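# Carry tube rack through self-closing door to desk

## Task

Move the tube rack from the counter, through the door that swings shut by itself, onto the desk, using either robot or both. At the end the rack must stand upright with each tube seated all the way down in a hole, and the door must be closed. The rack and tubes must never touch the floor. Both robots must finish released from the rack, backed away from it, and standing level, never fallen or tilted.

## Robot and tools

Robots: two identical Hello Robot Stretch 3 units, r1 and r2. Each has a two-wheel differential base (0.33 m long, 0.34 m wide, passive omni wheel at the rear), a lift on a mast, and one telescoping arm that reaches out to the robot's RIGHT side. The base cannot slide sideways; to move the gripper forward or back you drive the base. Turning in place pivots about the point between the drive wheels, 0.05 m behind the front edge. With arm retracted and wrist folded, the turning circle has radius 0.28 m; an unfolded, level wrist reaches past it.

Frames: the base frame has its origin on the floor between the drive wheels, x forward, y left, z up. hand_pose is reported in it, at the point where closed fingertips meet; with all wrist joints at zero its x axis points up, y back toward the mast, z toward the rear. The odometry frame is the base frame at scene start. Each robot reports in its own frames, so only images, lidar_m, wrist_depth_mm and head_depth_mm reveal where the robots are relative to each other.

Tool execute_actions: argument actions is a list holding one action (or empty, which just returns state and pictures). The action is an object keyed by robot name, r1 and/or r2. Per robot: base holds exactly one command, either translate_m (relative straight drive from the current spot, metres, forward positive, -1 to 1) or rotate_rad (relative turn in place, radians, counter-clockwise from above positive, -3.2 to 3.2). joints holds absolute targets by name: lift_m 0 to 1.1 (arm height); arm_m 0 to 0.52 (extension); wrist_yaw_rad -1.345 to 4.42 (0 along the arm, positive toward the front, 3.0 folded over base); wrist_pitch_rad -1.57 to 0.451 (0 level, negative tips fingers down); wrist_roll_rad -2.911 to 2.911; gripper_m -0.089 to 0.179 (larger is wider; true fingertip gap is 0.007 less when nearly shut, 0.025 less wide open, zero below 0.007); head_pan_rad -3.953 to 1.73 (0 forward, positive left, -1.57 along the arm); head_tilt_rad -1.53 to 0.419 (negative down). contact_limits takes arm_m only: a motor_effort percentage (1 to 100) at which the arm motion halts with contact_stop, lower being gentler. All listed motions start at once; none runs past 15 s. An omitted joint or robot may keep pushing toward an earlier target. Unknown keys or out-of-range numbers reject the whole call. cameras picks which images come back (r1_head_camera, r1_nav_camera, r1_wrist_camera, r2_head_camera, r2_nav_camera, r2_wrist_camera, or all); omitted or null means all, [] means none. A base command is measured from the last reported state.

Other tools: wait with seconds 0 to 10 returns state and images without new commands. zoom_image takes camera and region [x0, y0, x1, y1] in pixels of that camera's latest full image (top-left origin, at most 504 by 504). finished_scene with scene number ends the scene irreversibly, so call it only once the goal holds stably. If a result reports a stop, later calls in that reply are skipped.

Results: base_status and joint_status give how each motion ended: done, off_target (came to rest short and may still push), contact_stop, time_out, torque_fault. After the last three the old target is dropped; an arm or lift that contact-stopped goes slack until commanded again, and a slack lift may sink under load. on_its_own lists what was not commanded; its held at value is a target, not a position. motor_effort is percent of maximum, positive toward larger joint values, with peak in brackets; readings carry sizable fixed and random error. Effort outside rest range suggests contact or load. Positive wheel effort drives forward. base_odometry counts wheel turns (slip counts); turned_by_wheels and turned_by_imu give turning since last result. base_tilt gives forward/right lean in degrees with up to about 4 degrees fixed error. lidar_m: 12 distances in 30 degree sectors, first straight ahead, going counter-clockwise (4th left, 7th behind, 10th right), plane 0.17 m high, range 0.15 to 12 m, '-' for nothing; it misses clear objects, tabletops and thin legs, and own parts can block sectors 5, 6, 9, 10 when the lift is low. wrist_depth_mm (45 to 1000) and head_depth_mm (280 to 4000) are 7 by 7 grids of median depth; head grid is in the sideways image orientation.

Speed: the base goes up to 0.30 m/s and 1.9 rad/s only when stowed (lift_m under 0.30, arm_m under 0.03, wrist_yaw_rad over 2.54); otherwise 0.10 m/s and 0.63 rad/s.

Gripping: command gripper_m below the object's width to grasp; to let go, open at least 0.02 above where contact happened. Readings do not confirm a hold. Over-squeezing triggers a stall guard; send a new value to re-grip.

Cautions: fold or unfold the wrist only with lift_m 0.32 to 0.95, wrist_pitch_rad -0.4, roll near 0; once folded the lift can drop to 0.25. With wrist_yaw_rad below -0.4 keep pitch at -0.5 or lower. Pushing against something rigid with the gripper above about 0.45 m can tip the robot before the stop triggers; a repeated push is riskier. Driving while holding or hooking a fixed object, or snagging furniture (especially reversing), can tip it: reverse the last move in small steps, free the gripper, and lower lift_m to about 0.2 if still leaning. Robots must never press into each other; once bases touch, any further drive presses hard. Equal commands move robots slightly differently (under 1 cm per metre usually, 2.5 cm max), which matters if both carry the rack. Wrist servos shut off for 10 s after prolonged strain. Avoid drops, slams and hard pushes; loose items may occasionally get bumped.

Each tool is called after "Request:" by a JSON object that holds its "api" and its "payload".

## Session

Request:
{"api": "execute_actions", "payload": {"actions": []}}

Scene clock: 0.00 s.
r1.base_odometry: x=+0.000 y=+0.000 heading=+0.000 (m, m, rad; r1's odometry frame)
r1.turned_by_wheels: +0.000 (rad since the last result)
r1.turned_by_imu: +0.000 (rad since the last result)
r1.base_tilt: forward=-2.5 right=-0.9 (deg)
r1.lidar_m: 1.89 2.00 2.39 1.54 1.17 0.72 0.64 0.64 0.77 0.85 0.85 1.02
r1.head_depth_mm: 1369 1389 1400 1419 1441 1448 1472 / 1615 1707 1732 1772 1781 1812 1840 / 1669 2067 2051 2037 2007 1990 1963 / 1661 2014 2019 1977 1967 1923 1908 / 1650 1973 1943 1936 1905 1894 1853 / 1630 1904 1877 1865 1847 1820 1806 / 1626 1861 1861 1829 1800 1792 1771
r1.base_status: not commanded
r1.joint_positions: lift_m=+0.573 arm_m=+0.003 wrist_yaw_rad=+3.097 wrist_pitch_rad=-0.440 wrist_roll_rad=-0.015 gripper_m=+0.037 head_pan_rad=-0.018 head_tilt_rad=-0.011
r1.joint_status: not commanded
r1.motor_effort: left_wheel=+0 right_wheel=+0 lift_m=+27 arm_m=+0 wrist_yaw_rad=+0 wrist_pitch_rad=+7 wrist_roll_rad=+0 gripper_m=-1 head_pan_rad=+0 head_tilt_rad=+2 (%)
r1.hand_pose: x=-0.0114 y=+0.0736 z=+0.5803 quat_wxyz=(+0.169, +0.688, +0.141, +0.692) (m; r1's base frame)
r1.wrist_depth_mm: - - - - - - - / - - - - - - - / - - - - - - - / - - - - - - - / 986 - - - - - - / 862 866 866 864 873 857 854 / 747 742 - 744 711 733 743
r2.base_odometry: x=+0.000 y=+0.000 heading=+0.000 (m, m, rad; r2's odometry frame)
r2.turned_by_wheels: +0.000 (rad since the last result)
r2.turned_by_imu: +0.000 (rad since the last result)
r2.base_tilt: forward=+2.9 right=+1.2 (deg)
r2.lidar_m: 1.42 2.49 1.89 1.80 1.10 0.78 0.75 0.77 0.87 0.83 0.85 1.15
r2.head_depth_mm: 1953 2115 2149 2176 2214 2241 1976 / 2040 2293 2312 2339 2362 2374 1982 / 2030 2280 2304 1483 2341 2354 1834 / 2016 2269 2288 2320 2336 2363 1997 / 2012 2272 2304 2297 2324 2359 2017 / 2000 2252 2273 2293 2316 2355 2017 / 1991 2234 2280 2285 2335 2344 2018
r2.base_status: not commanded
r2.joint_positions: lift_m=+0.403 arm_m=+0.002 wrist_yaw_rad=+3.019 wrist_pitch_rad=-0.381 wrist_roll_rad=+0.014 gripper_m=+0.037 head_pan_rad=-0.001 head_tilt_rad=+0.002
r2.joint_status: not commanded
r2.motor_effort: left_wheel=-1 right_wheel=+0 lift_m=+30 arm_m=+0 wrist_yaw_rad=+0 wrist_pitch_rad=+7 wrist_roll_rad=+0 gripper_m=+0 head_pan_rad=+0 head_tilt_rad=+1 (%)
r2.hand_pose: x=+0.0068 y=+0.0798 z=+0.4245 quat_wxyz=(+0.177, +0.706, +0.090, +0.680) (m; r2's base frame)
r2.wrist_depth_mm: - - - - - - - / - - - - - - - / - - - - - - - / 997 919 943 975 935 911 919 / 765 765 - 772 783 765 766 / 652 647 - 632 610 637 630 / 558 566 - 566 546 553 536
pictures: r1_head_camera (sideways: a quarter turn clockwise sets it upright), r1_nav_camera (sideways: a quarter turn counterclockwise sets it upright), r1_wrist_camera, r2_head_camera (sideways: a quarter turn clockwise sets it upright), r2_nav_camera (sideways: a quarter turn counterclockwise sets it upright), r2_wrist_camera
Images, in order (width x height): r1_head_camera 896x504, r1_nav_camera 672x504, r1_wrist_camera 644x364, r2_head_camera 896x504, r2_nav_camera 672x504, r2_wrist_camera 644x364.

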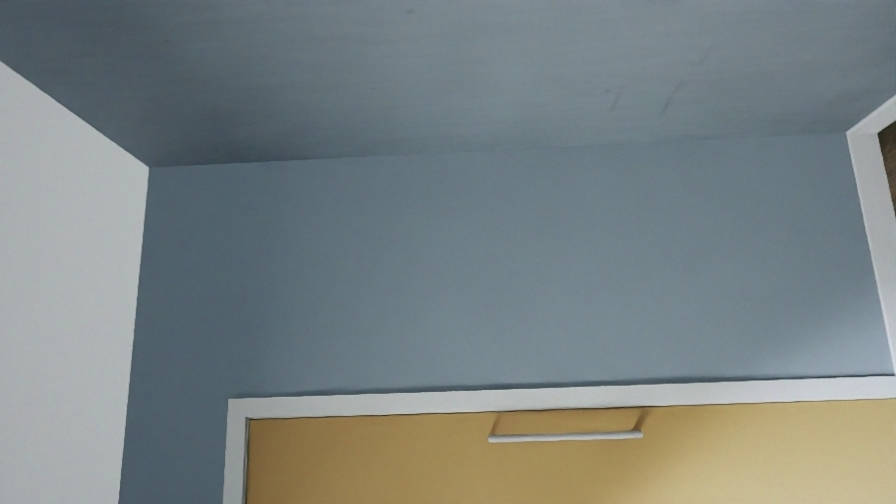

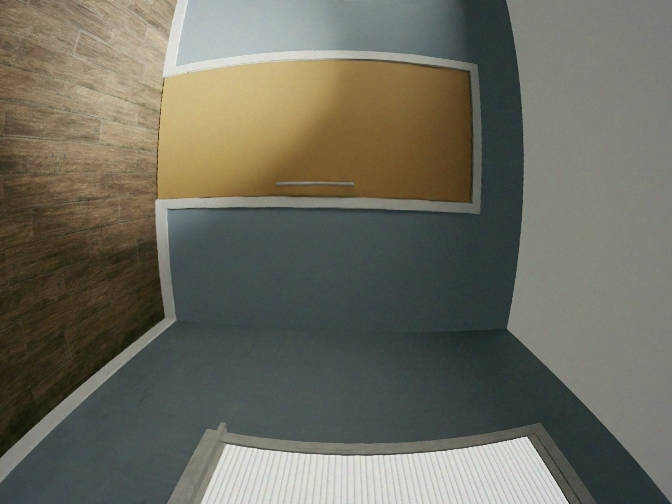

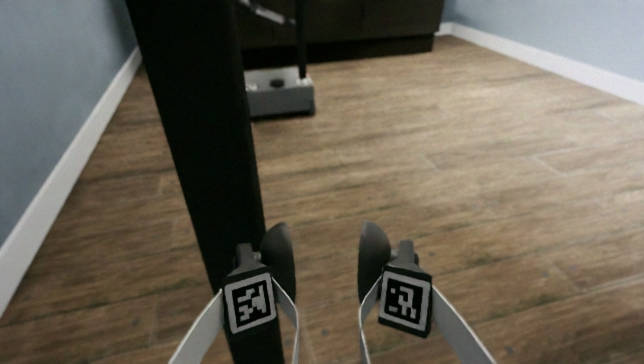

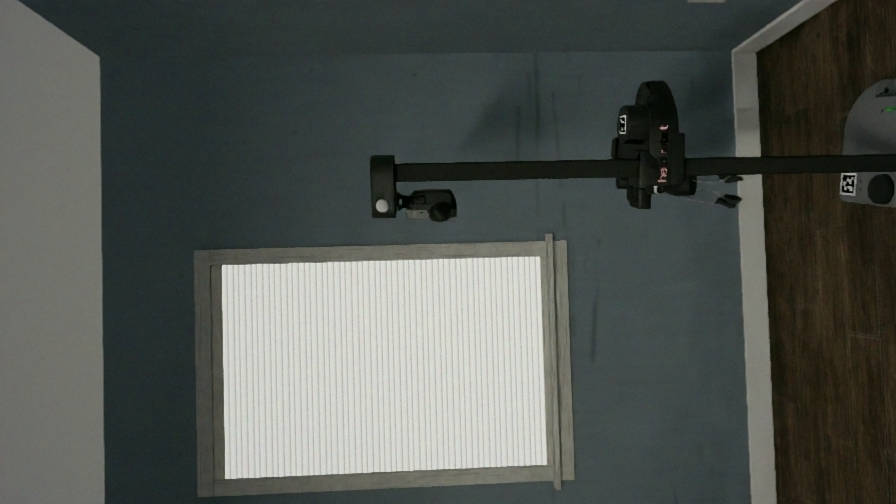

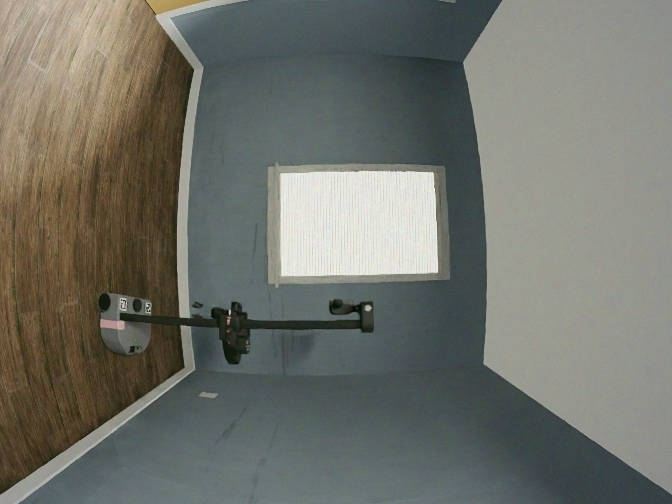

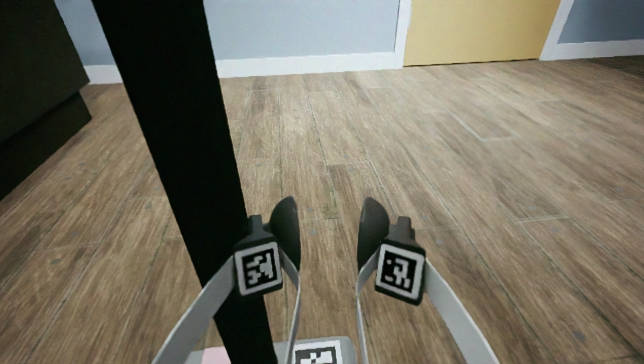

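Request:
{"api": "execute_actions", "payload": {"actions": [{"r1":{"base":{"rotate_rad":0.37},"joints":{"lift_m":0.25,"head_tilt_rad":-0.5}},"r2":{"base":{"rotate_rad":-1.55},"joints":{"head_pan_rad":-1.9,"head_tilt_rad":-0.45,"lift_m":0.9}}}], "cameras": []}}

Request:
{"api": "execute_actions", "payload": {"actions": [{"r1":{"base":{"translate_m":1},"joints":{"lift_m":0.25}},"r2":{"joints":{"wrist_yaw_rad":0}}}], "cameras": []}}

Request:
{"api": "execute_actions", "payload": {"actions": [{"r1":{"base":{"translate_m":0.75}},"r2":{"joints":{"lift_m":1.1}}}], "cameras": ["r1_nav_camera","r2_nav_camera","r2_head_camera"]}}

Scene clock: 14.73 s.
r1.base_odometry: x=+0.000 y=+0.000 heading=+0.370 (m, m, rad; r1's odometry frame)
r1.turned_by_wheels: +0.370 (rad since the last result)
r1.turned_by_imu: +0.368 (rad since the last result)
r1.base_tilt: forward=-2.5 right=-1.0 (deg)
r1.lidar_m: 1.98 2.17 1.44 1.55 0.79 0.64 0.64 0.70 0.85 0.85 0.93 1.46
r1.head_depth_mm: 1598 1712 1859 2039 2080 1599 1300 / 1616 1746 1901 2066 2090 1603 1301 / 1630 1749 1919 2100 2082 1608 1305 / 1641 1775 1949 2126 2091 1612 1306 / 1670 1801 1981 2156 2130 1621 1311 / 1682 1815 1989 2177 2113 1615 1311 / 1688 1852 2030 2213 2122 1628 1313
r1.base_status: done
r1.joint_positions: lift_m=+0.250 arm_m=+0.003 wrist_yaw_rad=+3.097 wrist_pitch_rad=-0.441 wrist_roll_rad=-0.015 gripper_m=+0.037 head_pan_rad=-0.018 head_tilt_rad=-0.494
r1.joint_status: all done
r1.motor_effort: left_wheel=-4(8) right_wheel=+2(5) lift_m=+22(23) arm_m=+0(1) wrist_yaw_rad=+0(0) wrist_pitch_rad=+7(7) wrist_roll_rad=+0(0) gripper_m=-1(1) head_pan_rad=+0(0) head_tilt_rad=-3(35) (%)
r1.hand_pose: x=-0.0114 y=+0.0736 z=+0.2577 quat_wxyz=(+0.169, +0.688, +0.141, +0.692) (m; r1's base frame)
r1.wrist_depth_mm: 707 856 - - - - - / 736 897 - - - - - / 724 813 871 847 845 837 833 / 661 677 - 666 662 666 643 / 565 565 - 554 560 551 542 / 476 505 - - 480 465 467 / - - - - 398 403 402
r2.base_odometry: x=+0.000 y=+0.000 heading=-1.550 (m, m, rad; r2's odometry frame)
r2.turned_by_wheels: -1.550 (rad since the last result)
r2.turned_by_imu: -1.546 (rad since the last result)
r2.base_tilt: forward=+2.8 right=+1.3 (deg)
r2.lidar_m: 0.83 0.86 1.17 1.46 2.50 1.87 1.80 1.07 0.78 0.75 0.77 0.86
r2.head_depth_mm: 1319 1446 1240 981 1120 1268 - / 1270 1392 1157 946 1055 1174 - / 1226 1339 1077 902 999 1114 - / 1179 1288 1270 873 945 1053 - / 1144 1241 1282 850 892 1013 1112 / 1106 1198 1258 820 856 961 1060 / 1074 1159 1209 826 821 912 1013
r2.base_status: done
r2.joint_positions: lift_m=+0.900 arm_m=+0.002 wrist_yaw_rad=+3.019 wrist_pitch_rad=-0.381 wrist_roll_rad=+0.014 gripper_m=+0.037 head_pan_rad=-1.893 head_tilt_rad=-0.444
r2.joint_status: all done
r2.motor_effort: left_wheel=+3(8) right_wheel=-3(7) lift_m=+38(39) arm_m=-1(0) wrist_yaw_rad=+0(0) wrist_pitch_rad=+7(7) wrist_roll_rad=+0(0) gripper_m=-2(0) head_pan_rad=-2(32) head_tilt_rad=-2(18) (%)
r2.hand_pose: x=+0.0067 y=+0.0797 z=+0.9206 quat_wxyz=(+0.177, +0.706, +0.090, +0.680) (m; r2's base frame)
r2.wrist_depth_mm: - - - - - - 850 / - - - - - - 861 / - - - - - - 919 / - - - - - - 902 / - - - - - - 914 / - - - - - - 881 / - - - - - - 922
pictures: none
No camera images: the call's "cameras" was empty. Leave "cameras" out to get every camera's image.

Scene clock: 19.67 s.
r1.base_odometry: x=+0.932 y=+0.361 heading=+0.370 (m, m, rad; r1's odometry frame)
r1.turned_by_wheels: +0.000 (rad since the last result)
r1.turned_by_imu: +0.006 (rad since the last result)
r1.base_tilt: forward=-2.5 right=-1.0 (deg)
r1.lidar_m: 1.00 1.11 1.76 2.15 1.99 1.64 1.63 1.25 1.02 1.02 1.12 1.01
r1.head_depth_mm: 778 840 914 995 1105 1233 1293 / 793 851 928 1012 1123 1253 1294 / 804 867 941 1032 1149 1276 1301 / 812 880 957 1052 1165 1308 1307 / 821 889 973 1064 1186 1331 1305 / 832 904 986 1080 1205 1352 1308 / 843 910 1002 1098 1223 1380 1319
r1.base_status: done
r1.joint_positions: lift_m=+0.250 arm_m=+0.003 wrist_yaw_rad=+3.097 wrist_pitch_rad=-0.441 wrist_roll_rad=-0.015 gripper_m=+0.037 head_pan_rad=-0.018 head_tilt_rad=-0.495
r1.joint_status: all done
r1.motor_effort: left_wheel=-4(11) right_wheel=+2(6) lift_m=+22(25) arm_m=+1(1) wrist_yaw_rad=+0(0) wrist_pitch_rad=+7(7) wrist_roll_rad=+1(0) gripper_m=+0(0) head_pan_rad=+0(0) head_tilt_rad=-2(2) (%)
r1.hand_pose: x=-0.0114 y=+0.0736 z=+0.2577 quat_wxyz=(+0.169, +0.688, +0.141, +0.692) (m; r1's base frame)
r1.wrist_depth_mm: - - - - - - - / - - - - - - - / 885 874 846 855 844 830 819 / 696 674 - 668 650 667 654 / 560 559 - 555 571 544 542 / 473 498 - - 476 460 462 / - - - - 400 402 403
r2.base_odometry: x=+0.000 y=+0.000 heading=-1.550 (m, m, rad; r2's odometry frame)
r2.turned_by_wheels: +0.000 (rad since the last result)
r2.turned_by_imu: +0.001 (rad since the last result)
r2.base_tilt: forward=+2.7 right=+1.1 (deg)
r2.lidar_m: 0.83 0.86 1.17 2.42 2.51 1.87 1.80 1.07 0.78 0.75 0.77 0.86
r2.head_depth_mm: 1324 1454 1243 981 1120 1268 - / 1270 1390 1162 946 1055 1175 - / 1227 1337 1077 903 996 1110 - / 1183 1288 1271 873 947 1054 - / 1144 1237 1279 847 893 993 - / 1105 1195 1254 823 858 932 - / 1071 1158 1209 825 819 909 1032
r2.base_status: not commanded
r2.joint_positions: lift_m=+0.900 arm_m=+0.002 wrist_yaw_rad=+0.002 wrist_pitch_rad=-0.381 wrist_roll_rad=+0.014 gripper_m=+0.037 head_pan_rad=-1.893 head_tilt_rad=-0.444
r2.joint_status: all done
r2.motor_effort: left_wheel=+3(3) right_wheel=-4(4) lift_m=+37(38) arm_m=-1(0) wrist_yaw_rad=-2(2) wrist_pitch_rad=+7(7) wrist_roll_rad=+0(0) gripper_m=-1(0) head_pan_rad=-3(3) head_tilt_rad=-2(2) (%)
r2.hand_pose: x=-0.0210 y=-0.3763 z=+0.9206 quat_wxyz=(+0.690, +0.134, -0.699, -0.134) (m; r2's base frame)
r2.wrist_depth_mm: 937 749 710 705 696 638 619 / 493 485 478 486 479 465 469 / 564 551 545 555 548 545 541 / 911 617 601 613 615 605 592 / 956 703 701 696 685 675 687 / 962 867 813 812 827 801 788 / 932 - - - - 998 978
pictures: none
No camera images: the call's "cameras" was empty. Leave "cameras" out to get every camera's image.

Scene clock: 23.87 s.
r1.base_odometry: x=+1.632 y=+0.632 heading=+0.370 (m, m, rad; r1's odometry frame)
r1.turned_by_wheels: +0.000 (rad since the last result)
r1.turned_by_imu: +0.005 (rad since the last result)
r1.base_tilt: forward=-2.4 right=-1.0 (deg)
r1.lidar_m: 0.26 0.29 0.47 2.04 1.83 2.37 2.36 1.40 1.15 0.63 0.32 0.27
r1.head_depth_mm: - - - - - 285 310 / - - - - - 288 317 / - - - - - 290 323 / - - - - - 293 330 / - - - - - 297 338 / - - - - - 301 346 / - - - - 284 308 354
r1.base_status: done
r1.joint_positions: lift_m=+0.250 arm_m=+0.003 wrist_yaw_rad=+3.097 wrist_pitch_rad=-0.441 wrist_roll_rad=-0.015 gripper_m=+0.037 head_pan_rad=-0.018 head_tilt_rad=-0.495
r1.joint_status: not commanded
r1.motor_effort: left_wheel=-4(10) right_wheel=+2(6) lift_m=+23(22) arm_m=+1(0) wrist_yaw_rad=+0(0) wrist_pitch_rad=+7(7) wrist_roll_rad=+0(0) gripper_m=+0(0) head_pan_rad=+0(0) head_tilt_rad=-1(2) (%)
r1.hand_pose: x=-0.0114 y=+0.0736 z=+0.2577 quat_wxyz=(+0.169, +0.688, +0.141, +0.692) (m; r1's base frame)
r1.wrist_depth_mm: - - - - - 668 416 / - - - - - 637 408 / 881 876 868 864 859 647 405 / 670 678 - 684 653 597 400 / 567 552 - 556 562 538 393 / 481 501 - - 482 468 392 / - - - - 399 411 382
r2.base_odometry: x=+0.000 y=+0.000 heading=-1.550 (m, m, rad; r2's odometry frame)
r2.turned_by_wheels: +0.000 (rad since the last result)
r2.turned_by_imu: +0.001 (rad since the last result)
r2.base_tilt: forward=+2.8 right=+1.4 (deg)
r2.lidar_m: 0.83 0.86 1.17 2.42 2.50 1.82 1.80 1.08 0.78 0.75 0.77 0.86
r2.head_depth_mm: - - - - - 1433 1275 / - - - - - - 1278 / - - - - - 1176 1276 / - - - - - 1133 1249 / - - - - - - 1222 / 1090 - - - - - 1202 / 1054 - - - - - 1035
r2.base_status: not commanded
r2.joint_positions: lift_m=+1.100 arm_m=+0.002 wrist_yaw_rad=+0.002 wrist_pitch_rad=-0.382 wrist_roll_rad=+0.014 gripper_m=+0.037 head_pan_rad=-1.893 head_tilt_rad=-0.444
r2.joint_status: all done
r2.motor_effort: left_wheel=+2(3) right_wheel=-4(4) lift_m=+39(41) arm_m=+0(0) wrist_yaw_rad=-2(3) wrist_pitch_rad=+7(7) wrist_roll_rad=+0(0) gripper_m=+0(1) head_pan_rad=-2(3) head_tilt_rad=-2(2) (%)
r2.hand_pose: x=-0.0210 y=-0.3763 z=+1.1205 quat_wxyz=(+0.690, +0.134, -0.699, -0.135) (m; r2's base frame)
r2.wrist_depth_mm: 938 - - - - - 990 / 981 - - - - - - / 991 736 735 729 725 730 726 / 876 621 609 584 600 588 591 / 975 682 701 709 662 700 675 / 988 877 843 808 813 797 789 / 969 - 978 987 982 949 923
pictures: r1_nav_camera (sideways: a quarter turn counterclockwise sets it upright), r2_head_camera (sideways: a quarter turn clockwise sets it upright), r2_nav_camera (sideways: a quarter turn counterclockwise sets it upright)
camera_calibration (this result's frames):
r1_nav_camera: T_world_to_cam=[[0.470647, -0.00655089, 0.882297, -1.11342], [0.00319523, -0.999953, -0.00912891, 0.0643079], [0.882316, 0.00711564, -0.470604, 0.561859], [0, 0, 0, 1]] pos_world=[0.028086, 0.0530131, 1.24737]
r2_head_camera: T_world_to_cam=[[0.147473, 0.431967, -0.88975, 1.18007], [0.947644, -0.319323, 0.00203973, -0.00388816], [-0.283237, -0.843467, -0.456443, 0.550654], [0, 0, 0, 1]] pos_world=[-0.0143788, -0.0465352, 1.30132]
r2_nav_camera: T_world_to_cam=[[-0.155348, -0.385989, 0.909329, -1.13612], [-0.957207, 0.286341, -0.0419822, 0.111534], [-0.244174, -0.876938, -0.413954, 0.493267], [0, 0, 0, 1]] pos_world=[0.0507102, -0.0379024, 1.24198]
Images, in order (width x height): r1_nav_camera 672x504, r2_head_camera 896x504, r2_nav_camera 672x504.

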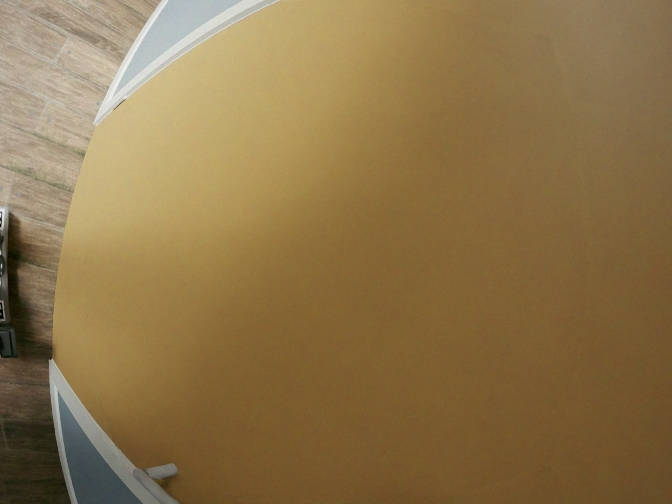

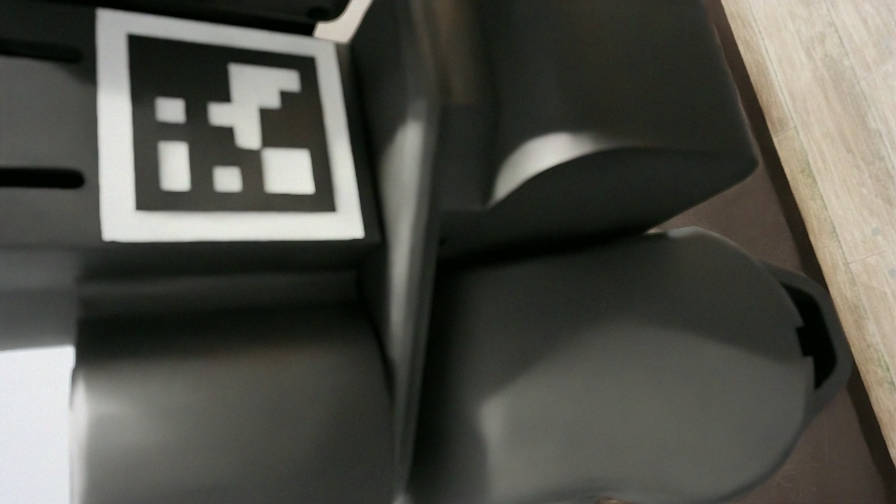

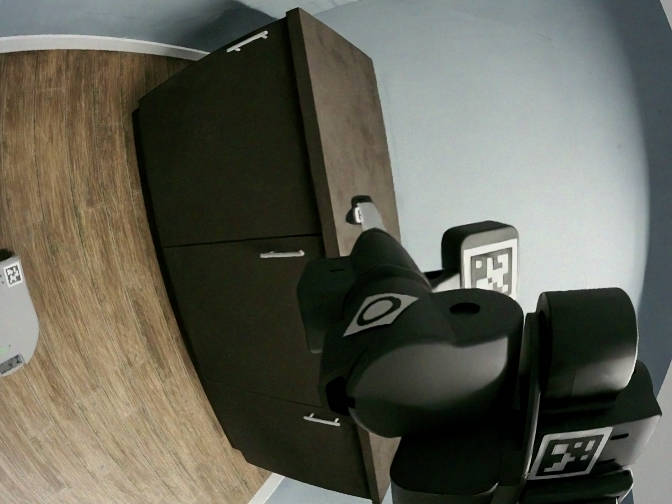

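Hinge visible: maybe a pull door. Test slowly.

Request:
{"api": "execute_actions", "payload": {"actions": [{"r1":{"base":{"translate_m":0.24},"joints":{"lift_m":0.35,"head_tilt_rad":-1.1}},"r2":{"base":{"translate_m":-0.4},"joints":{"lift_m":0.85,"wrist_pitch_rad":0,"gripper_m":0.17}}}], "cameras": ["r1_nav_camera","r2_wrist_camera","r2_head_camera"]}}

Scene clock: 39.03 s.
r1.base_odometry: x=+1.856 y=+0.719 heading=+0.369 (m, m, rad; r1's odometry frame)
r1.turned_by_wheels: +0.000 (rad since the last result)
r1.turned_by_imu: -0.157 (rad since the last result)
r1.base_tilt: forward=-2.4 right=-0.9 (deg)
r1.lidar_m: - - 0.15 0.22 2.07 1.67 2.57 1.66 1.22 0.20 0.15 -
r1.head_depth_mm: - - - - - - 1051 / - - - - - - 774 / - - - - - - - / - - - - - - - / - - - - - - 344 / - - - - - - 1044 / - - - - - - 1042
r1.base_status: done
r1.joint_positions: lift_m=+0.350 arm_m=+0.003 wrist_yaw_rad=+3.106 wrist_pitch_rad=-0.443 wrist_roll_rad=-0.015 gripper_m=+0.037 head_pan_rad=-0.018 head_tilt_rad=-1.092
r1.joint_status: all done
r1.motor_effort: left_wheel=+4(45) right_wheel=+13(38) lift_m=+25(31) arm_m=+1(1) wrist_yaw_rad=-8(26) wrist_pitch_rad=+8(9) wrist_roll_rad=+0(1) gripper_m=+0(1) head_pan_rad=+0(0) head_tilt_rad=-4(37) (%)
r1.hand_pose: x=-0.0134 y=+0.0735 z=+0.3572 quat_wxyz=(+0.167, +0.687, +0.145, +0.692) (m; r1's base frame)
r1.wrist_depth_mm: - - - - 242 129 88 / - - - - 245 130 89 / - - - 946 249 132 90 / 855 878 - 813 252 133 90 / 702 697 - 695 228 134 91 / 598 592 591 580 198 136 91 / 518 522 - 544 269 128 92
r2.base_odometry: x=-0.008 y=+0.400 heading=-1.550 (m, m, rad; r2's odometry frame)
r2.turned_by_wheels: +0.000 (rad since the last result)
r2.turned_by_imu: +0.001 (rad since the last result)
r2.base_tilt: forward=+2.8 right=+1.3 (deg)
r2.lidar_m: 1.23 1.27 1.73 2.41 2.01 1.45 1.40 1.08 0.78 0.75 0.78 1.05
r2.head_depth_mm: 1323 1458 1240 991 1127 1309 1336 / 1272 1393 1250 948 1064 1225 - / 1225 1334 1264 906 1002 1146 1346 / 1188 1294 1274 880 945 1085 1282 / 1144 1237 1276 852 909 1008 - / 1110 1199 1240 821 863 959 - / 1074 1158 1204 825 825 920 1035
r2.base_status: done
r2.joint_positions: lift_m=+0.850 arm_m=+0.002 wrist_yaw_rad=+0.002 wrist_pitch_rad=-0.020 wrist_roll_rad=+0.014 gripper_m=+0.170 head_pan_rad=-1.893 head_tilt_rad=-0.444
r2.joint_status: all done
r2.motor_effort: left_wheel=+2(3) right_wheel=-3(7) lift_m=+19(35) arm_m=+0(0) wrist_yaw_rad=-2(2) wrist_pitch_rad=+9(10) wrist_roll_rad=+0(0) gripper_m=-1(84) head_pan_rad=-3(3) head_tilt_rad=-2(2) (%)
r2.hand_pose: x=-0.0209 y=-0.4032 z=+0.9599 quat_wxyz=(+0.702, +0.008, -0.712, -0.007) (m; r2's base frame)
r2.wrist_depth_mm: - - - - - - - / - - - - - - - / - - - 753 - - - / 508 519 510 513 519 509 505 / 556 554 556 544 546 537 549 / 580 588 580 568 584 575 570 / 617 612 600 603 604 610 598
pictures: r1_nav_camera (sideways: a quarter turn counterclockwise sets it upright), r2_head_camera (sideways: a quarter turn clockwise sets it upright), r2_wrist_camera
camera_calibration (this result's frames):
r1_nav_camera: T_world_to_cam=[[0.885315, -0.0140608, 0.464779, -0.571848], [-0.00563538, -0.999794, -0.019512, 0.077868], [0.464957, 0.0146551, -0.885212, 1.10364], [0, 0, 0, 1]] pos_world=[-0.00643814, 0.0536375, 1.24425]
r2_head_camera: T_world_to_cam=[[0.147473, 0.431967, -0.88975, 1.18007], [0.947644, -0.319323, 0.00203973, -0.00388816], [-0.283237, -0.843467, -0.456443, 0.550654], [0, 0, 0, 1]] pos_world=[-0.0143788, -0.0465352, 1.30132]
r2_wrist_camera: T_world_to_cam=[[-0.999934, -0.00470291, -0.010478, -0.0143473], [0.00896605, 0.250496, -0.968076, 1.05627], [0.00717747, -0.968106, -0.250437, 0.0147538], [0, 0, 0, 1]] pos_world=[-0.0239228, -0.250376, 1.0261]
Images, in order (width x height): r1_nav_camera 672x504, r2_head_camera 896x504, r2_wrist_camera 644x364.

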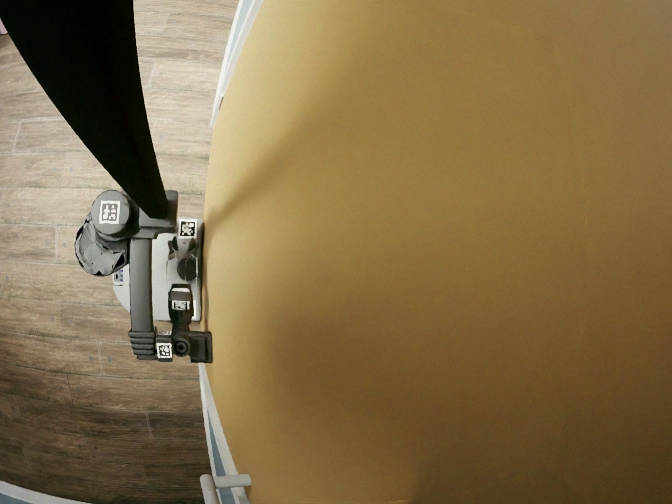

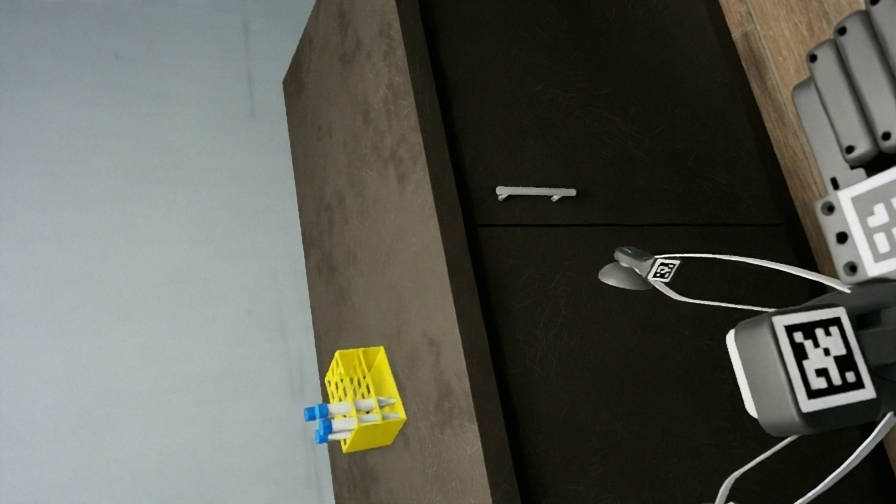

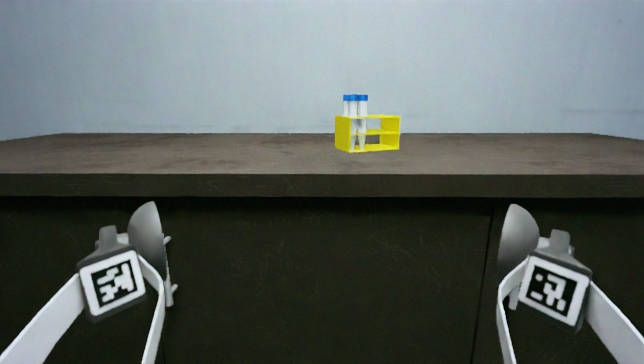

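Request:
{"api": "execute_actions", "payload": {"actions": [{"r1":{"base":{"translate_m":-0.88},"joints":{"lift_m":0.8}},"r2":{"base":{"rotate_rad":0.4}}}], "cameras": []}}

Request:
{"api": "execute_actions", "payload": {"actions": [{"r1":{"base":{"rotate_rad":1.57},"joints":{"wrist_yaw_rad":0,"head_pan_rad":-1.57,"head_tilt_rad":-0.6}},"r2":{"base":{"translate_m":-0.49},"joints":{"arm_m":0.25,"gripper_m":0.179}}}], "cameras": []}}

Request:
{"api": "execute_actions", "payload": {"actions": [{"r1":{"base":{"translate_m":-0.2},"joints":{"wrist_pitch_rad":0,"gripper_m":0.12,"arm_m":0.3}}}], "cameras": ["r1_wrist_camera","r2_wrist_camera"]}}

Scene clock: 65.27 s.
r1.base_odometry: x=+1.035 y=+0.401 heading=+0.369 (m, m, rad; r1's odometry frame)
r1.turned_by_wheels: +0.000 (rad since the last result)
r1.turned_by_imu: -0.001 (rad since the last result)
r1.base_tilt: forward=-2.4 right=-0.9 (deg)
r1.lidar_m: 0.93 0.97 1.34 2.00 1.18 1.76 1.69 1.64 1.21 1.17 1.22 0.97
r1.head_depth_mm: 849 1039 1314 1478 1318 1189 1083 / 856 1033 1306 1468 1306 1181 1081 / 852 1028 1300 1474 1312 1182 1106 / 848 1020 1293 1464 1312 1180 1110 / 841 1016 1276 1463 1303 1176 1100 / 839 1010 1268 1456 1311 1170 1090 / 831 1003 1257 1458 1297 1172 1074
r1.base_status: done
r1.joint_positions: lift_m=+0.800 arm_m=+0.003 wrist_yaw_rad=+3.099 wrist_pitch_rad=-0.443 wrist_roll_rad=-0.015 gripper_m=+0.037 head_pan_rad=-0.018 head_tilt_rad=-1.092
r1.joint_status: all done
r1.motor_effort: left_wheel=+2(6) right_wheel=+0(11) lift_m=+31(33) arm_m=+0(1) wrist_yaw_rad=-2(8) wrist_pitch_rad=+8(8) wrist_roll_rad=+0(0) gripper_m=-1(1) head_pan_rad=+0(0) head_tilt_rad=-4(4) (%)
r1.hand_pose: x=-0.0119 y=+0.0734 z=+0.8070 quat_wxyz=(+0.169, +0.687, +0.142, +0.692) (m; r1's base frame)
r1.wrist_depth_mm: - - - - - - - / - - - - - - - / - - - - - - - / - - - - - - - / - - - - - - - / - - - - - - - / - - - 979 974 958 967
r2.base_odometry: x=-0.008 y=+0.400 heading=-1.150 (m, m, rad; r2's odometry frame)
r2.turned_by_wheels: +0.400 (rad since the last result)
r2.turned_by_imu: +0.401 (rad since the last result)
r2.base_tilt: forward=+2.7 right=+1.4 (deg)
r2.lidar_m: 1.24 1.55 2.41 1.16 1.52 1.40 1.41 0.82 0.75 0.76 0.95 1.23
r2.head_depth_mm: 1102 1198 1245 822 881 1000 1109 / 1107 1203 1251 831 885 1006 - / 1110 1205 1172 836 893 1015 1126 / 1114 1213 1267 841 891 1028 1139 / 1121 1217 1286 846 906 1012 - / 1132 1222 1290 854 911 1022 - / 1129 1235 1295 857 919 1047 1227
r2.base_status: done
r2.joint_positions: lift_m=+0.850 arm_m=+0.002 wrist_yaw_rad=+0.002 wrist_pitch_rad=-0.020 wrist_roll_rad=+0.014 gripper_m=+0.170 head_pan_rad=-1.893 head_tilt_rad=-0.445
r2.joint_status: not commanded
r2.motor_effort: left_wheel=-4(10) right_wheel=+3(8) lift_m=+20(20) arm_m=+0(0) wrist_yaw_rad=-2(1) wrist_pitch_rad=+9(9) wrist_roll_rad=+0(0) gripper_m=-1(0) head_pan_rad=-2(3) head_tilt_rad=-2(2) (%)
r2.hand_pose: x=-0.0211 y=-0.4032 z=+0.9599 quat_wxyz=(+0.702, +0.008, -0.712, -0.007) (m; r2's base frame)
r2.wrist_depth_mm: 929 - - - - 904 830 / 942 - - - - 934 854 / 972 - - - - 878 609 / 980 798 662 592 514 462 451 / 961 821 713 618 542 494 426 / 981 865 760 645 561 513 430 / - - 812 663 582 519 472
pictures: none
No camera images: the call's "cameras" was empty. Leave "cameras" out to get every camera's image.

Scene clock: 71.70 s.
r1.base_odometry: x=+1.035 y=+0.401 heading=+1.939 (m, m, rad; r1's odometry frame)
r1.turned_by_wheels: +1.570 (rad since the last result)
r1.turned_by_imu: +1.555 (rad since the last result)
r1.base_tilt: forward=-2.4 right=-1.0 (deg)
r1.lidar_m: 1.31 2.08 1.75 1.69 1.64 1.21 1.17 1.22 0.96 0.94 0.97 1.34
r1.head_depth_mm: 746 819 911 1039 1194 1375 1246 / 752 819 909 1042 1188 1359 1249 / 753 827 921 1038 1189 1357 - / 750 825 922 1035 1187 1349 1219 / 747 822 916 1027 1176 1355 1223 / 746 820 913 1029 1174 1355 1224 / 745 819 910 1024 1172 1361 1227
r1.base_status: done
r1.joint_positions: lift_m=+0.800 arm_m=+0.003 wrist_yaw_rad=+0.002 wrist_pitch_rad=-0.443 wrist_roll_rad=-0.015 gripper_m=+0.037 head_pan_rad=-1.563 head_tilt_rad=-0.606
r1.joint_status: all done
r1.motor_effort: left_wheel=-3(9) right_wheel=+2(4) lift_m=+31(31) arm_m=+1(1) wrist_yaw_rad=-2(2) wrist_pitch_rad=+8(8) wrist_roll_rad=+0(0) gripper_m=+0(0) head_pan_rad=-4(53) head_tilt_rad=+3(34) (%)
r1.hand_pose: x=-0.0211 y=-0.3688 z=+0.8070 quat_wxyz=(+0.695, +0.157, -0.684, -0.154) (m; r1's base frame)
r1.wrist_depth_mm: 620 626 635 626 630 631 633 / 678 678 677 689 688 664 687 / 740 728 734 735 734 748 751 / 822 815 812 789 803 816 827 / 901 909 896 914 878 895 921 / - - - - - - - / - - 930 983 955 971 -
r2.base_odometry: x=-0.209 y=+0.847 heading=-1.150 (m, m, rad; r2's odometry frame)
r2.turned_by_wheels: +0.000 (rad since the last result)
r2.turned_by_imu: +0.001 (rad since the last result)
r2.base_tilt: forward=+3.0 right=+1.3 (deg)
r2.lidar_m: 1.70 2.13 1.40 1.57 1.03 0.95 0.96 0.62 0.57 0.57 0.72 1.68
r2.head_depth_mm: 944 1025 1093 800 663 741 835 / 950 1032 1101 805 667 730 - / 950 1039 1106 809 644 - - / 955 1042 1114 814 - 778 878 / 960 1048 1121 861 - 779 887 / 969 1052 1125 861 - 788 895 / 973 1061 1131 821 693 777 905
r2.base_status: done
r2.joint_positions: lift_m=+0.850 arm_m=+0.250 wrist_yaw_rad=+0.001 wrist_pitch_rad=-0.020 wrist_roll_rad=+0.014 gripper_m=+0.179 head_pan_rad=-1.893 head_tilt_rad=-0.445
r2.joint_status: all done
r2.motor_effort: left_wheel=-4(11) right_wheel=+3(5) lift_m=+20(19) arm_m=+3(1) wrist_yaw_rad=-1(1) wrist_pitch_rad=+9(9) wrist_roll_rad=+0(0) gripper_m=-1(49) head_pan_rad=-3(2) head_tilt_rad=-2(2) (%)
r2.hand_pose: x=-0.0212 y=-0.6504 z=+0.9600 quat_wxyz=(+0.702, +0.008, -0.712, -0.007) (m; r2's base frame)
r2.wrist_depth_mm: - 947 815 705 635 579 513 / - - 841 744 647 587 542 / - 944 868 709 683 609 563 / 447 445 399 386 436 448 435 / 275 296 274 273 275 276 272 / 212 194 199 198 198 199 211 / 179 162 155 156 155 155 149
pictures: none
No camera images: the call's "cameras" was empty. Leave "cameras" out to get every camera's image.

Scene clock: 75.20 s.
r1.base_odometry: x=+1.107 y=+0.215 heading=+1.939 (m, m, rad; r1's odometry frame)
r1.turned_by_wheels: +0.000 (rad since the last result)
r1.turned_by_imu: +0.000 (rad since the last result)
r1.base_tilt: forward=-2.6 right=-0.9 (deg)
r1.lidar_m: 1.51 2.29 1.75 1.70 1.36 1.00 0.97 1.01 0.96 0.93 0.97 1.33
r1.head_depth_mm: 751 828 923 1038 1194 - - / 749 827 920 1019 - 1353 1212 / 749 820 916 999 - 1355 1216 / 739 810 911 996 1207 1355 1221 / 747 820 914 1026 1175 1351 1219 / 745 817 908 1024 1167 1353 1223 / 742 819 907 1021 1169 1365 1231
r1.base_status: done
r1.joint_positions: lift_m=+0.800 arm_m=+0.300 wrist_yaw_rad=+0.001 wrist_pitch_rad=-0.022 wrist_roll_rad=-0.015 gripper_m=+0.120 head_pan_rad=-1.563 head_tilt_rad=-0.606
r1.joint_status: all done
r1.motor_effort: left_wheel=-3(11) right_wheel=+2(3) lift_m=+30(31) arm_m=+5(6) wrist_yaw_rad=-1(2) wrist_pitch_rad=+12(13) wrist_roll_rad=+0(0) gripper_m=+0(80) head_pan_rad=-4(4) head_tilt_rad=+4(4) (%)
r1.hand_pose: x=-0.0212 y=-0.7003 z=+0.9089 quat_wxyz=(+0.713, +0.008, -0.701, -0.008) (m; r1's base frame)
r1.wrist_depth_mm: 366 366 367 367 362 362 366 / 374 371 375 376 370 371 374 / 385 383 382 385 385 387 387 / 390 401 395 397 392 396 401 / 404 403 400 409 399 407 403 / 419 415 416 419 415 - 417 / 426 425 428 424 430 436 434
r2.base_odometry: x=-0.209 y=+0.847 heading=-1.150 (m, m, rad; r2's odometry frame)
r2.turned_by_wheels: +0.000 (rad since the last result)
r2.turned_by_imu: +0.000 (rad since the last result)
r2.base_tilt: forward=+2.7 right=+1.2 (deg)
r2.lidar_m: 1.70 2.12 1.59 1.56 1.03 0.95 0.96 0.62 0.57 0.57 0.72 1.68
r2.head_depth_mm: 945 1030 1093 800 663 742 835 / 949 1032 1099 803 668 732 - / 950 1035 1108 808 643 - - / 955 1039 1113 811 - 776 880 / 960 1051 1116 864 - 777 890 / 965 1052 1126 859 - 786 898 / 973 1061 1127 822 691 776 905
r2.base_status: not commanded
r2.joint_positions: lift_m=+0.850 arm_m=+0.250 wrist_yaw_rad=+0.001 wrist_pitch_rad=-0.020 wrist_roll_rad=+0.014 gripper_m=+0.179 head_pan_rad=-1.893 head_tilt_rad=-0.445
r2.joint_status: not commanded
r2.motor_effort: left_wheel=-4(4) right_wheel=+3(3) lift_m=+19(20) arm_m=+2(2) wrist_yaw_rad=-2(2) wrist_pitch_rad=+9(9) wrist_roll_rad=+0(0) gripper_m=-1(0) head_pan_rad=-3(3) head_tilt_rad=-2(2) (%)
r2.hand_pose: x=-0.0212 y=-0.6504 z=+0.9600 quat_wxyz=(+0.702, +0.008, -0.712, -0.007) (m; r2's base frame)
r2.wrist_depth_mm: - 924 818 722 629 569 526 / - 979 864 732 654 578 547 / - 989 852 700 685 604 558 / 443 449 395 388 443 440 446 / 280 297 276 276 274 274 274 / 211 193 199 198 198 196 210 / 180 162 155 155 154 155 149
pictures: r1_wrist_camera, r2_wrist_camera
camera_calibration (this result's frames):
r1_wrist_camera: T_world_to_cam=[[-0.999856, 0.0132425, 0.0106343, -0.0203571], [-0.00791124, 0.190918, -0.981574, 1.06131], [-0.0150288, -0.981517, -0.190786, -0.345838], [0, 0, 0, 1]] pos_world=[-0.0171554, -0.541799, 0.975987]
r2_wrist_camera: T_world_to_cam=[[-0.999938, -0.00372236, -0.0104767, -0.0151243], [0.00921401, 0.249926, -0.968221, 1.11812], [0.00622247, -0.968258, -0.249877, -0.225196], [0, 0, 0, 1]] pos_world=[-0.0240244, -0.497552, 1.02616]
Images, in order (width x height): r1_wrist_camera 644x364, r2_wrist_camera 644x364.

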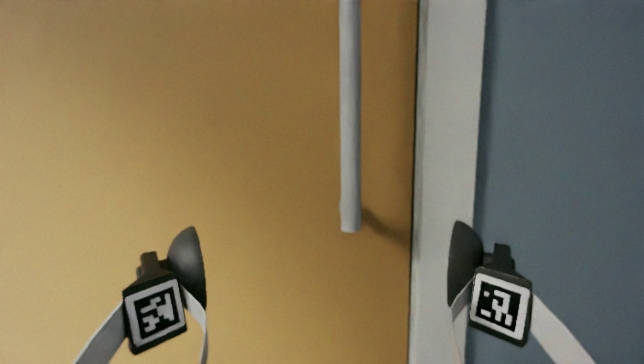

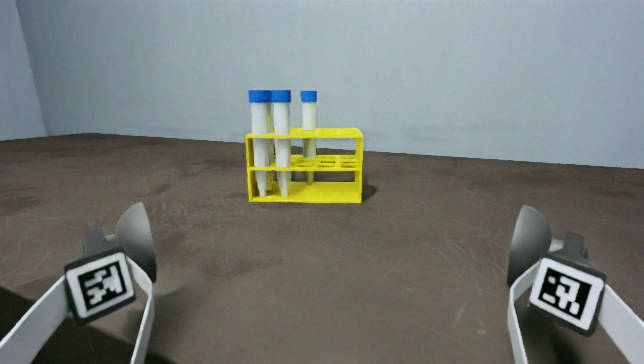

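Request:
{"api": "execute_actions", "payload": {"actions": [{"r1":{"base":{"translate_m":-0.025},"joints":{"lift_m":0.87,"arm_m":0.485}},"r2":{"base":{"translate_m":0.025},"joints":{"arm_m":0.42,"lift_m":0.84}}}], "cameras": ["r1_wrist_camera","r2_wrist_camera"]}}

Scene clock: 86.03 s.
r1.base_odometry: x=+1.116 y=+0.191 heading=+1.939 (m, m, rad; r1's odometry frame)
r1.turned_by_wheels: +0.000 (rad since the last result)
r1.turned_by_imu: +0.001 (rad since the last result)
r1.base_tilt: forward=-2.5 right=-1.0 (deg)
r1.lidar_m: 1.53 2.32 1.76 1.70 1.33 0.98 0.94 0.98 0.96 0.93 0.97 1.34
r1.head_depth_mm: 752 827 922 1020 - - 1191 / 749 825 912 - 1215 1357 1216 / 739 811 877 1036 1182 1354 1218 / 738 810 889 1047 1186 1356 1224 / 746 819 909 1030 1177 1351 1217 / 742 817 909 1021 1167 1352 1222 / 742 816 904 1020 1169 1357 1220
r1.base_status: done
r1.joint_positions: lift_m=+0.870 arm_m=+0.485 wrist_yaw_rad=+0.001 wrist_pitch_rad=-0.021 wrist_roll_rad=-0.015 gripper_m=+0.120 head_pan_rad=-1.563 head_tilt_rad=-0.606
r1.joint_status: all done
r1.motor_effort: left_wheel=-3(10) right_wheel=+2(4) lift_m=+30(31) arm_m=+5(5) wrist_yaw_rad=+0(1) wrist_pitch_rad=+12(12) wrist_roll_rad=+0(1) gripper_m=+0(0) head_pan_rad=-4(5) head_tilt_rad=+3(3) (%)
r1.hand_pose: x=-0.0213 y=-0.8853 z=+0.9790 quat_wxyz=(+0.713, +0.008, -0.701, -0.007) (m; r1's base frame)
r1.wrist_depth_mm: 193 192 193 132 191 180 181 / 197 197 197 136 198 185 194 / 201 202 203 142 203 189 200 / 207 209 208 206 209 193 206 / 213 214 215 211 215 200 211 / 221 219 221 219 219 - 220 / 227 227 227 227 228 215 225
r2.base_odometry: x=-0.198 y=+0.824 heading=-1.150 (m, m, rad; r2's odometry frame)
r2.turned_by_wheels: +0.000 (rad since the last result)
r2.turned_by_imu: +0.019 (rad since the last result)
r2.base_tilt: forward=+2.8 right=+1.1 (deg)
r2.lidar_m: 1.68 2.13 1.61 1.57 1.05 0.97 0.99 0.62 0.58 0.59 0.74 1.65
r2.head_depth_mm: 947 1031 1100 794 661 755 854 / 954 1037 1105 799 663 749 - / 961 1045 1114 800 666 - - / 967 1052 1128 805 - 797 910 / 977 1063 1141 901 702 792 920 / 980 1071 1139 - 709 797 931 / 987 1076 1151 809 703 803 942
r2.base_status: done
r2.joint_positions: lift_m=+0.841 arm_m=+0.419 wrist_yaw_rad=+0.000 wrist_pitch_rad=+0.010 wrist_roll_rad=+0.014 gripper_m=+0.179 head_pan_rad=-1.894 head_tilt_rad=-0.449
r2.joint_status: all done
r2.motor_effort: left_wheel=-1(32) right_wheel=+0(22) lift_m=+15(21) arm_m=+5(19) wrist_yaw_rad=+0(2) wrist_pitch_rad=-4(48) wrist_roll_rad=+0(3) gripper_m=+0(0) head_pan_rad=-3(3) head_tilt_rad=-1(2) (%)
r2.hand_pose: x=-0.0214 y=-0.8209 z=+0.9579 quat_wxyz=(+0.703, -0.003, -0.712, +0.003) (m; r2's base frame)
r2.wrist_depth_mm: 926 764 660 573 509 458 417 / 973 797 673 578 524 473 425 / - 835 712 223 546 487 436 / 493 489 383 187 218 472 442 / 289 313 264 196 216 274 282 / 216 196 201 196 196 200 213 / 149 155 155 155 155 155 148
pictures: r1_wrist_camera, r2_wrist_camera
camera_calibration (this result's frames):
r1_wrist_camera: T_world_to_cam=[[-0.999854, 0.0133574, 0.0106286, -0.0185736], [-0.00788986, 0.19052, -0.981652, 1.16517], [-0.0151373, -0.981592, -0.190387, -0.514515], [0, 0, 0, 1]] pos_world=[-0.0171662, -0.726785, 1.04603]
r2_wrist_camera: T_world_to_cam=[[-0.999941, -0.0030613, -0.0103776, -0.0155823], [0.00944555, 0.220812, -0.975271, 1.14155], [0.0052771, -0.975312, -0.22077, -0.424519], [0, 0, 0, 1]] pos_world=[-0.0241238, -0.666154, 1.01944]
Images, in order (width x height): r1_wrist_camera 644x364, r2_wrist_camera 644x364.

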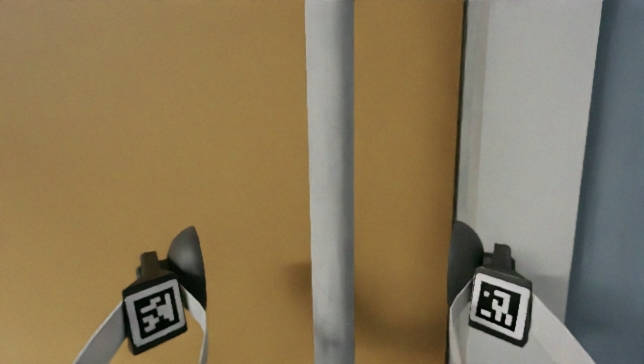

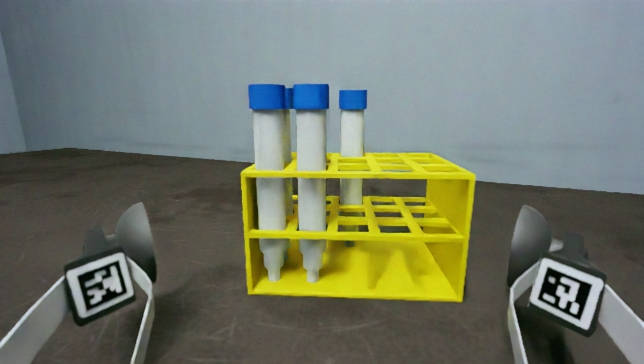

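Wrist scrapes the counter; raise and pitch down.

Request:
{"api": "execute_actions", "payload": {"actions": [{"r1":{"joints":{"gripper_m":-0.03}},"r2":{"base":{"translate_m":-0.016},"joints":{"wrist_pitch_rad":-0.15,"lift_m":0.87}}}], "cameras": []}}

Request:
{"api": "execute_actions", "payload": {"actions": [{"r1":{"base":{"translate_m":0.04},"joints":{"arm_m":0.24}},"r2":{"joints":{"arm_m":0.5}}}], "cameras": ["r1_nav_camera","r2_wrist_camera"]}}

Scene clock: 95.27 s.
r1.base_odometry: x=+1.116 y=+0.191 heading=+1.939 (m, m, rad; r1's odometry frame)
r1.turned_by_wheels: +0.000 (rad since the last result)
r1.turned_by_imu: +0.001 (rad since the last result)
r1.base_tilt: forward=-2.4 right=-0.9 (deg)
r1.lidar_m: 1.54 2.31 1.76 1.69 1.33 0.98 0.94 0.98 0.96 0.93 0.97 1.33
r1.head_depth_mm: 750 827 919 1022 - - 1181 / 750 824 911 - 1214 1351 1218 / 737 808 877 1037 1175 1353 1216 / 735 809 885 1051 1181 1347 1217 / 743 819 911 1028 1174 1354 1221 / 741 817 905 1018 1168 1359 1226 / 738 814 909 1024 1162 1348 1225
r1.base_status: not commanded
r1.joint_positions: lift_m=+0.870 arm_m=+0.485 wrist_yaw_rad=-0.005 wrist_pitch_rad=-0.020 wrist_roll_rad=-0.015 gripper_m=-0.029 head_pan_rad=-1.563 head_tilt_rad=-0.606
r1.joint_status: all done
r1.motor_effort: left_wheel=-6(6) right_wheel=+4(4) lift_m=+30(31) arm_m=+2(5) wrist_yaw_rad=+4(5) wrist_pitch_rad=+11(12) wrist_roll_rad=+0(0) gripper_m=-20(94) head_pan_rad=-4(5) head_tilt_rad=+3(3) (%)
r1.hand_pose: x=-0.0228 y=-0.8856 z=+0.9792 quat_wxyz=(+0.713, +0.006, -0.701, -0.009) (m; r1's base frame)
r1.wrist_depth_mm: 190 190 191 133 190 180 191 / 195 194 195 136 195 184 195 / 202 200 199 138 202 189 201 / 204 205 205 142 206 195 207 / 210 211 210 144 212 200 214 / 217 219 217 147 219 207 220 / 222 223 225 223 226 212 226
r2.base_odometry: x=-0.205 y=+0.839 heading=-1.150 (m, m, rad; r2's odometry frame)
r2.turned_by_wheels: +0.000 (rad since the last result)
r2.turned_by_imu: +0.001 (rad since the last result)
r2.base_tilt: forward=+2.7 right=+1.2 (deg)
r2.lidar_m: 1.69 2.15 1.62 1.55 1.03 0.96 0.97 0.62 0.57 0.58 0.73 1.67
r2.head_depth_mm: 940 1023 1089 793 660 744 823 / 949 1032 1102 796 662 725 - / 955 1039 1113 802 639 - 908 / 963 1050 1120 846 - 779 894 / 969 1061 1129 - 671 777 906 / 975 1065 1146 - 688 784 915 / 981 1073 1145 782 694 795 930
r2.base_status: done
r2.joint_positions: lift_m=+0.870 arm_m=+0.420 wrist_yaw_rad=+0.002 wrist_pitch_rad=-0.165 wrist_roll_rad=+0.014 gripper_m=+0.179 head_pan_rad=-1.894 head_tilt_rad=-0.449
r2.joint_status: all done
r2.motor_effort: left_wheel=-1(6) right_wheel=+0(18) lift_m=+39(39) arm_m=+2(5) wrist_yaw_rad=-3(6) wrist_pitch_rad=+7(19) wrist_roll_rad=+0(0) gripper_m=-1(1) head_pan_rad=-4(3) head_tilt_rad=+0(1) (%)
r2.hand_pose: x=-0.0211 y=-0.8136 z=+0.9424 quat_wxyz=(+0.700, +0.059, -0.709, -0.058) (m; r2's base frame)
r2.wrist_depth_mm: 863 730 609 537 490 436 401 / 947 794 188 217 512 462 420 / 495 497 184 224 385 458 426 / 302 301 196 202 229 296 293 / 218 230 201 199 209 214 213 / - 166 169 168 168 167 175 / 135 139 138 138 138 138 133
pictures: none
No camera images: the call's "cameras" was empty. Leave "cameras" out to get every camera's image.

Scene clock: 98.30 s.
r1.base_odometry: x=+1.101 y=+0.229 heading=+1.939 (m, m, rad; r1's odometry frame)
r1.turned_by_wheels: +0.001 (rad since the last result)
r1.turned_by_imu: -0.006 (rad since the last result)
r1.base_tilt: forward=-2.4 right=-0.9 (deg)
r1.lidar_m: 1.50 2.27 1.76 1.70 1.40 1.02 0.98 1.02 0.96 0.67 0.79 1.33
r1.head_depth_mm: 753 832 924 1033 - - 1216 / 742 828 921 1001 1255 1359 1209 / 530 591 667 704 1059 1308 1189 / 532 583 638 - 893 1005 1166 / 556 615 687 778 897 1068 1188 / 573 637 711 813 948 1126 1218 / 591 659 745 851 996 1204 1224
r1.base_status: done
r1.joint_positions: lift_m=+0.870 arm_m=+0.241 wrist_yaw_rad=+0.044 wrist_pitch_rad=-0.023 wrist_roll_rad=-0.015 gripper_m=-0.029 head_pan_rad=-1.563 head_tilt_rad=-0.606
r1.joint_status: all done
r1.on_its_own: wrist_yaw_rad is at rest, and its effort (-38) is outside its rest range (-12 to +12)
r1.motor_effort: left_wheel=+13(45) right_wheel=-11(25) lift_m=+30(30) arm_m=-6(9) wrist_yaw_rad=-38(55) wrist_pitch_rad=+13(13) wrist_roll_rad=+0(0) gripper_m=-23(25) head_pan_rad=-5(4) head_tilt_rad=+3(3) (%)
r1.hand_pose: x=-0.0102 y=-0.6410 z=+0.9787 quat_wxyz=(+0.713, +0.024, -0.701, +0.008) (m; r1's base frame)
r1.wrist_depth_mm: 266 239 215 136 179 412 403 / 276 247 221 192 184 420 413 / 286 257 228 197 187 432 427 / 296 265 236 204 192 446 437 / 310 273 245 147 199 458 453 / 329 283 261 150 200 462 471 / 339 298 262 222 212 484 487
r2.base_odometry: x=-0.205 y=+0.839 heading=-1.150 (m, m, rad; r2's odometry frame)
r2.turned_by_wheels: +0.000 (rad since the last result)
r2.turned_by_imu: +0.000 (rad since the last result)
r2.base_tilt: forward=+2.8 right=+1.3 (deg)
r2.lidar_m: 1.69 2.14 1.58 1.43 1.03 0.96 0.97 0.62 0.57 0.58 0.73 1.67
r2.head_depth_mm: 943 1026 1094 792 660 745 820 / 949 1033 1103 796 664 723 - / 953 1040 1112 802 640 - 908 / 962 1050 1119 845 - 785 894 / 968 1056 1134 771 673 775 909 / 974 1068 1152 733 686 786 919 / 981 1070 1145 776 693 794 933
r2.base_status: not commanded
r2.joint_positions: lift_m=+0.870 arm_m=+0.500 wrist_yaw_rad=+0.002 wrist_pitch_rad=-0.165 wrist_roll_rad=+0.014 gripper_m=+0.179 head_pan_rad=-1.894 head_tilt_rad=-0.449
r2.joint_status: all done
r2.motor_effort: left_wheel=-1(1) right_wheel=+0(0) lift_m=+39(39) arm_m=+3(4) wrist_yaw_rad=-1(1) wrist_pitch_rad=+7(7) wrist_roll_rad=+0(1) gripper_m=+0(0) head_pan_rad=-3(3) head_tilt_rad=+0(0) (%)
r2.hand_pose: x=-0.0211 y=-0.8934 z=+0.9423 quat_wxyz=(+0.700, +0.059, -0.709, -0.059) (m; r2's base frame)
r2.wrist_depth_mm: 758 593 93 470 416 379 349 / 828 94 93 484 452 395 359 / 497 394 101 152 422 413 377 / 302 119 104 122 116 121 293 / 218 116 115 159 157 114 210 / - 125 119 151 151 111 174 / 134 134 135 134 134 132 132
pictures: r1_nav_camera (sideways: a quarter turn counterclockwise sets it upright), r2_wrist_camera
camera_calibration (this result's frames):
r1_nav_camera: T_world_to_cam=[[0.00627962, -0.565413, 0.824784, -1.03559], [-0.999549, -0.0277701, -0.011427, 0.0734151], [0.0293654, -0.82434, -0.565332, 0.690313], [0, 0, 0, 1]] pos_world=[0.0596138, -0.0144444, 1.24523]
r2_wrist_camera: T_world_to_cam=[[-0.999935, -0.00251647, -0.0110992, -0.0144579], [0.00925338, 0.388, -0.921613, 1.24114], [0.0066257, -0.921656, -0.387952, -0.293194], [0, 0, 0, 1]] pos_world=[-0.0239991, -0.751824, 1.02995]
Images, in order (width x height): r1_nav_camera 672x504, r2_wrist_camera 644x364.

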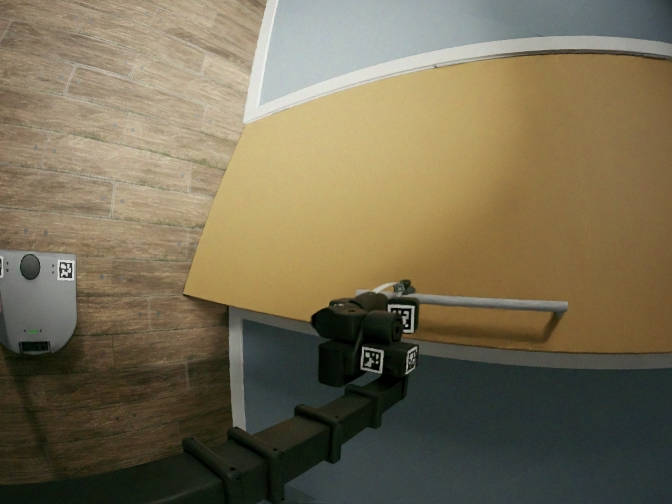

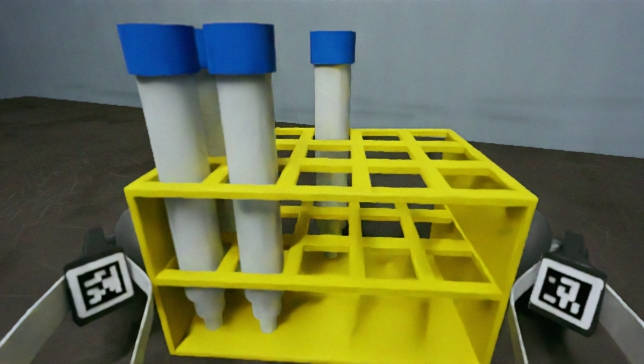

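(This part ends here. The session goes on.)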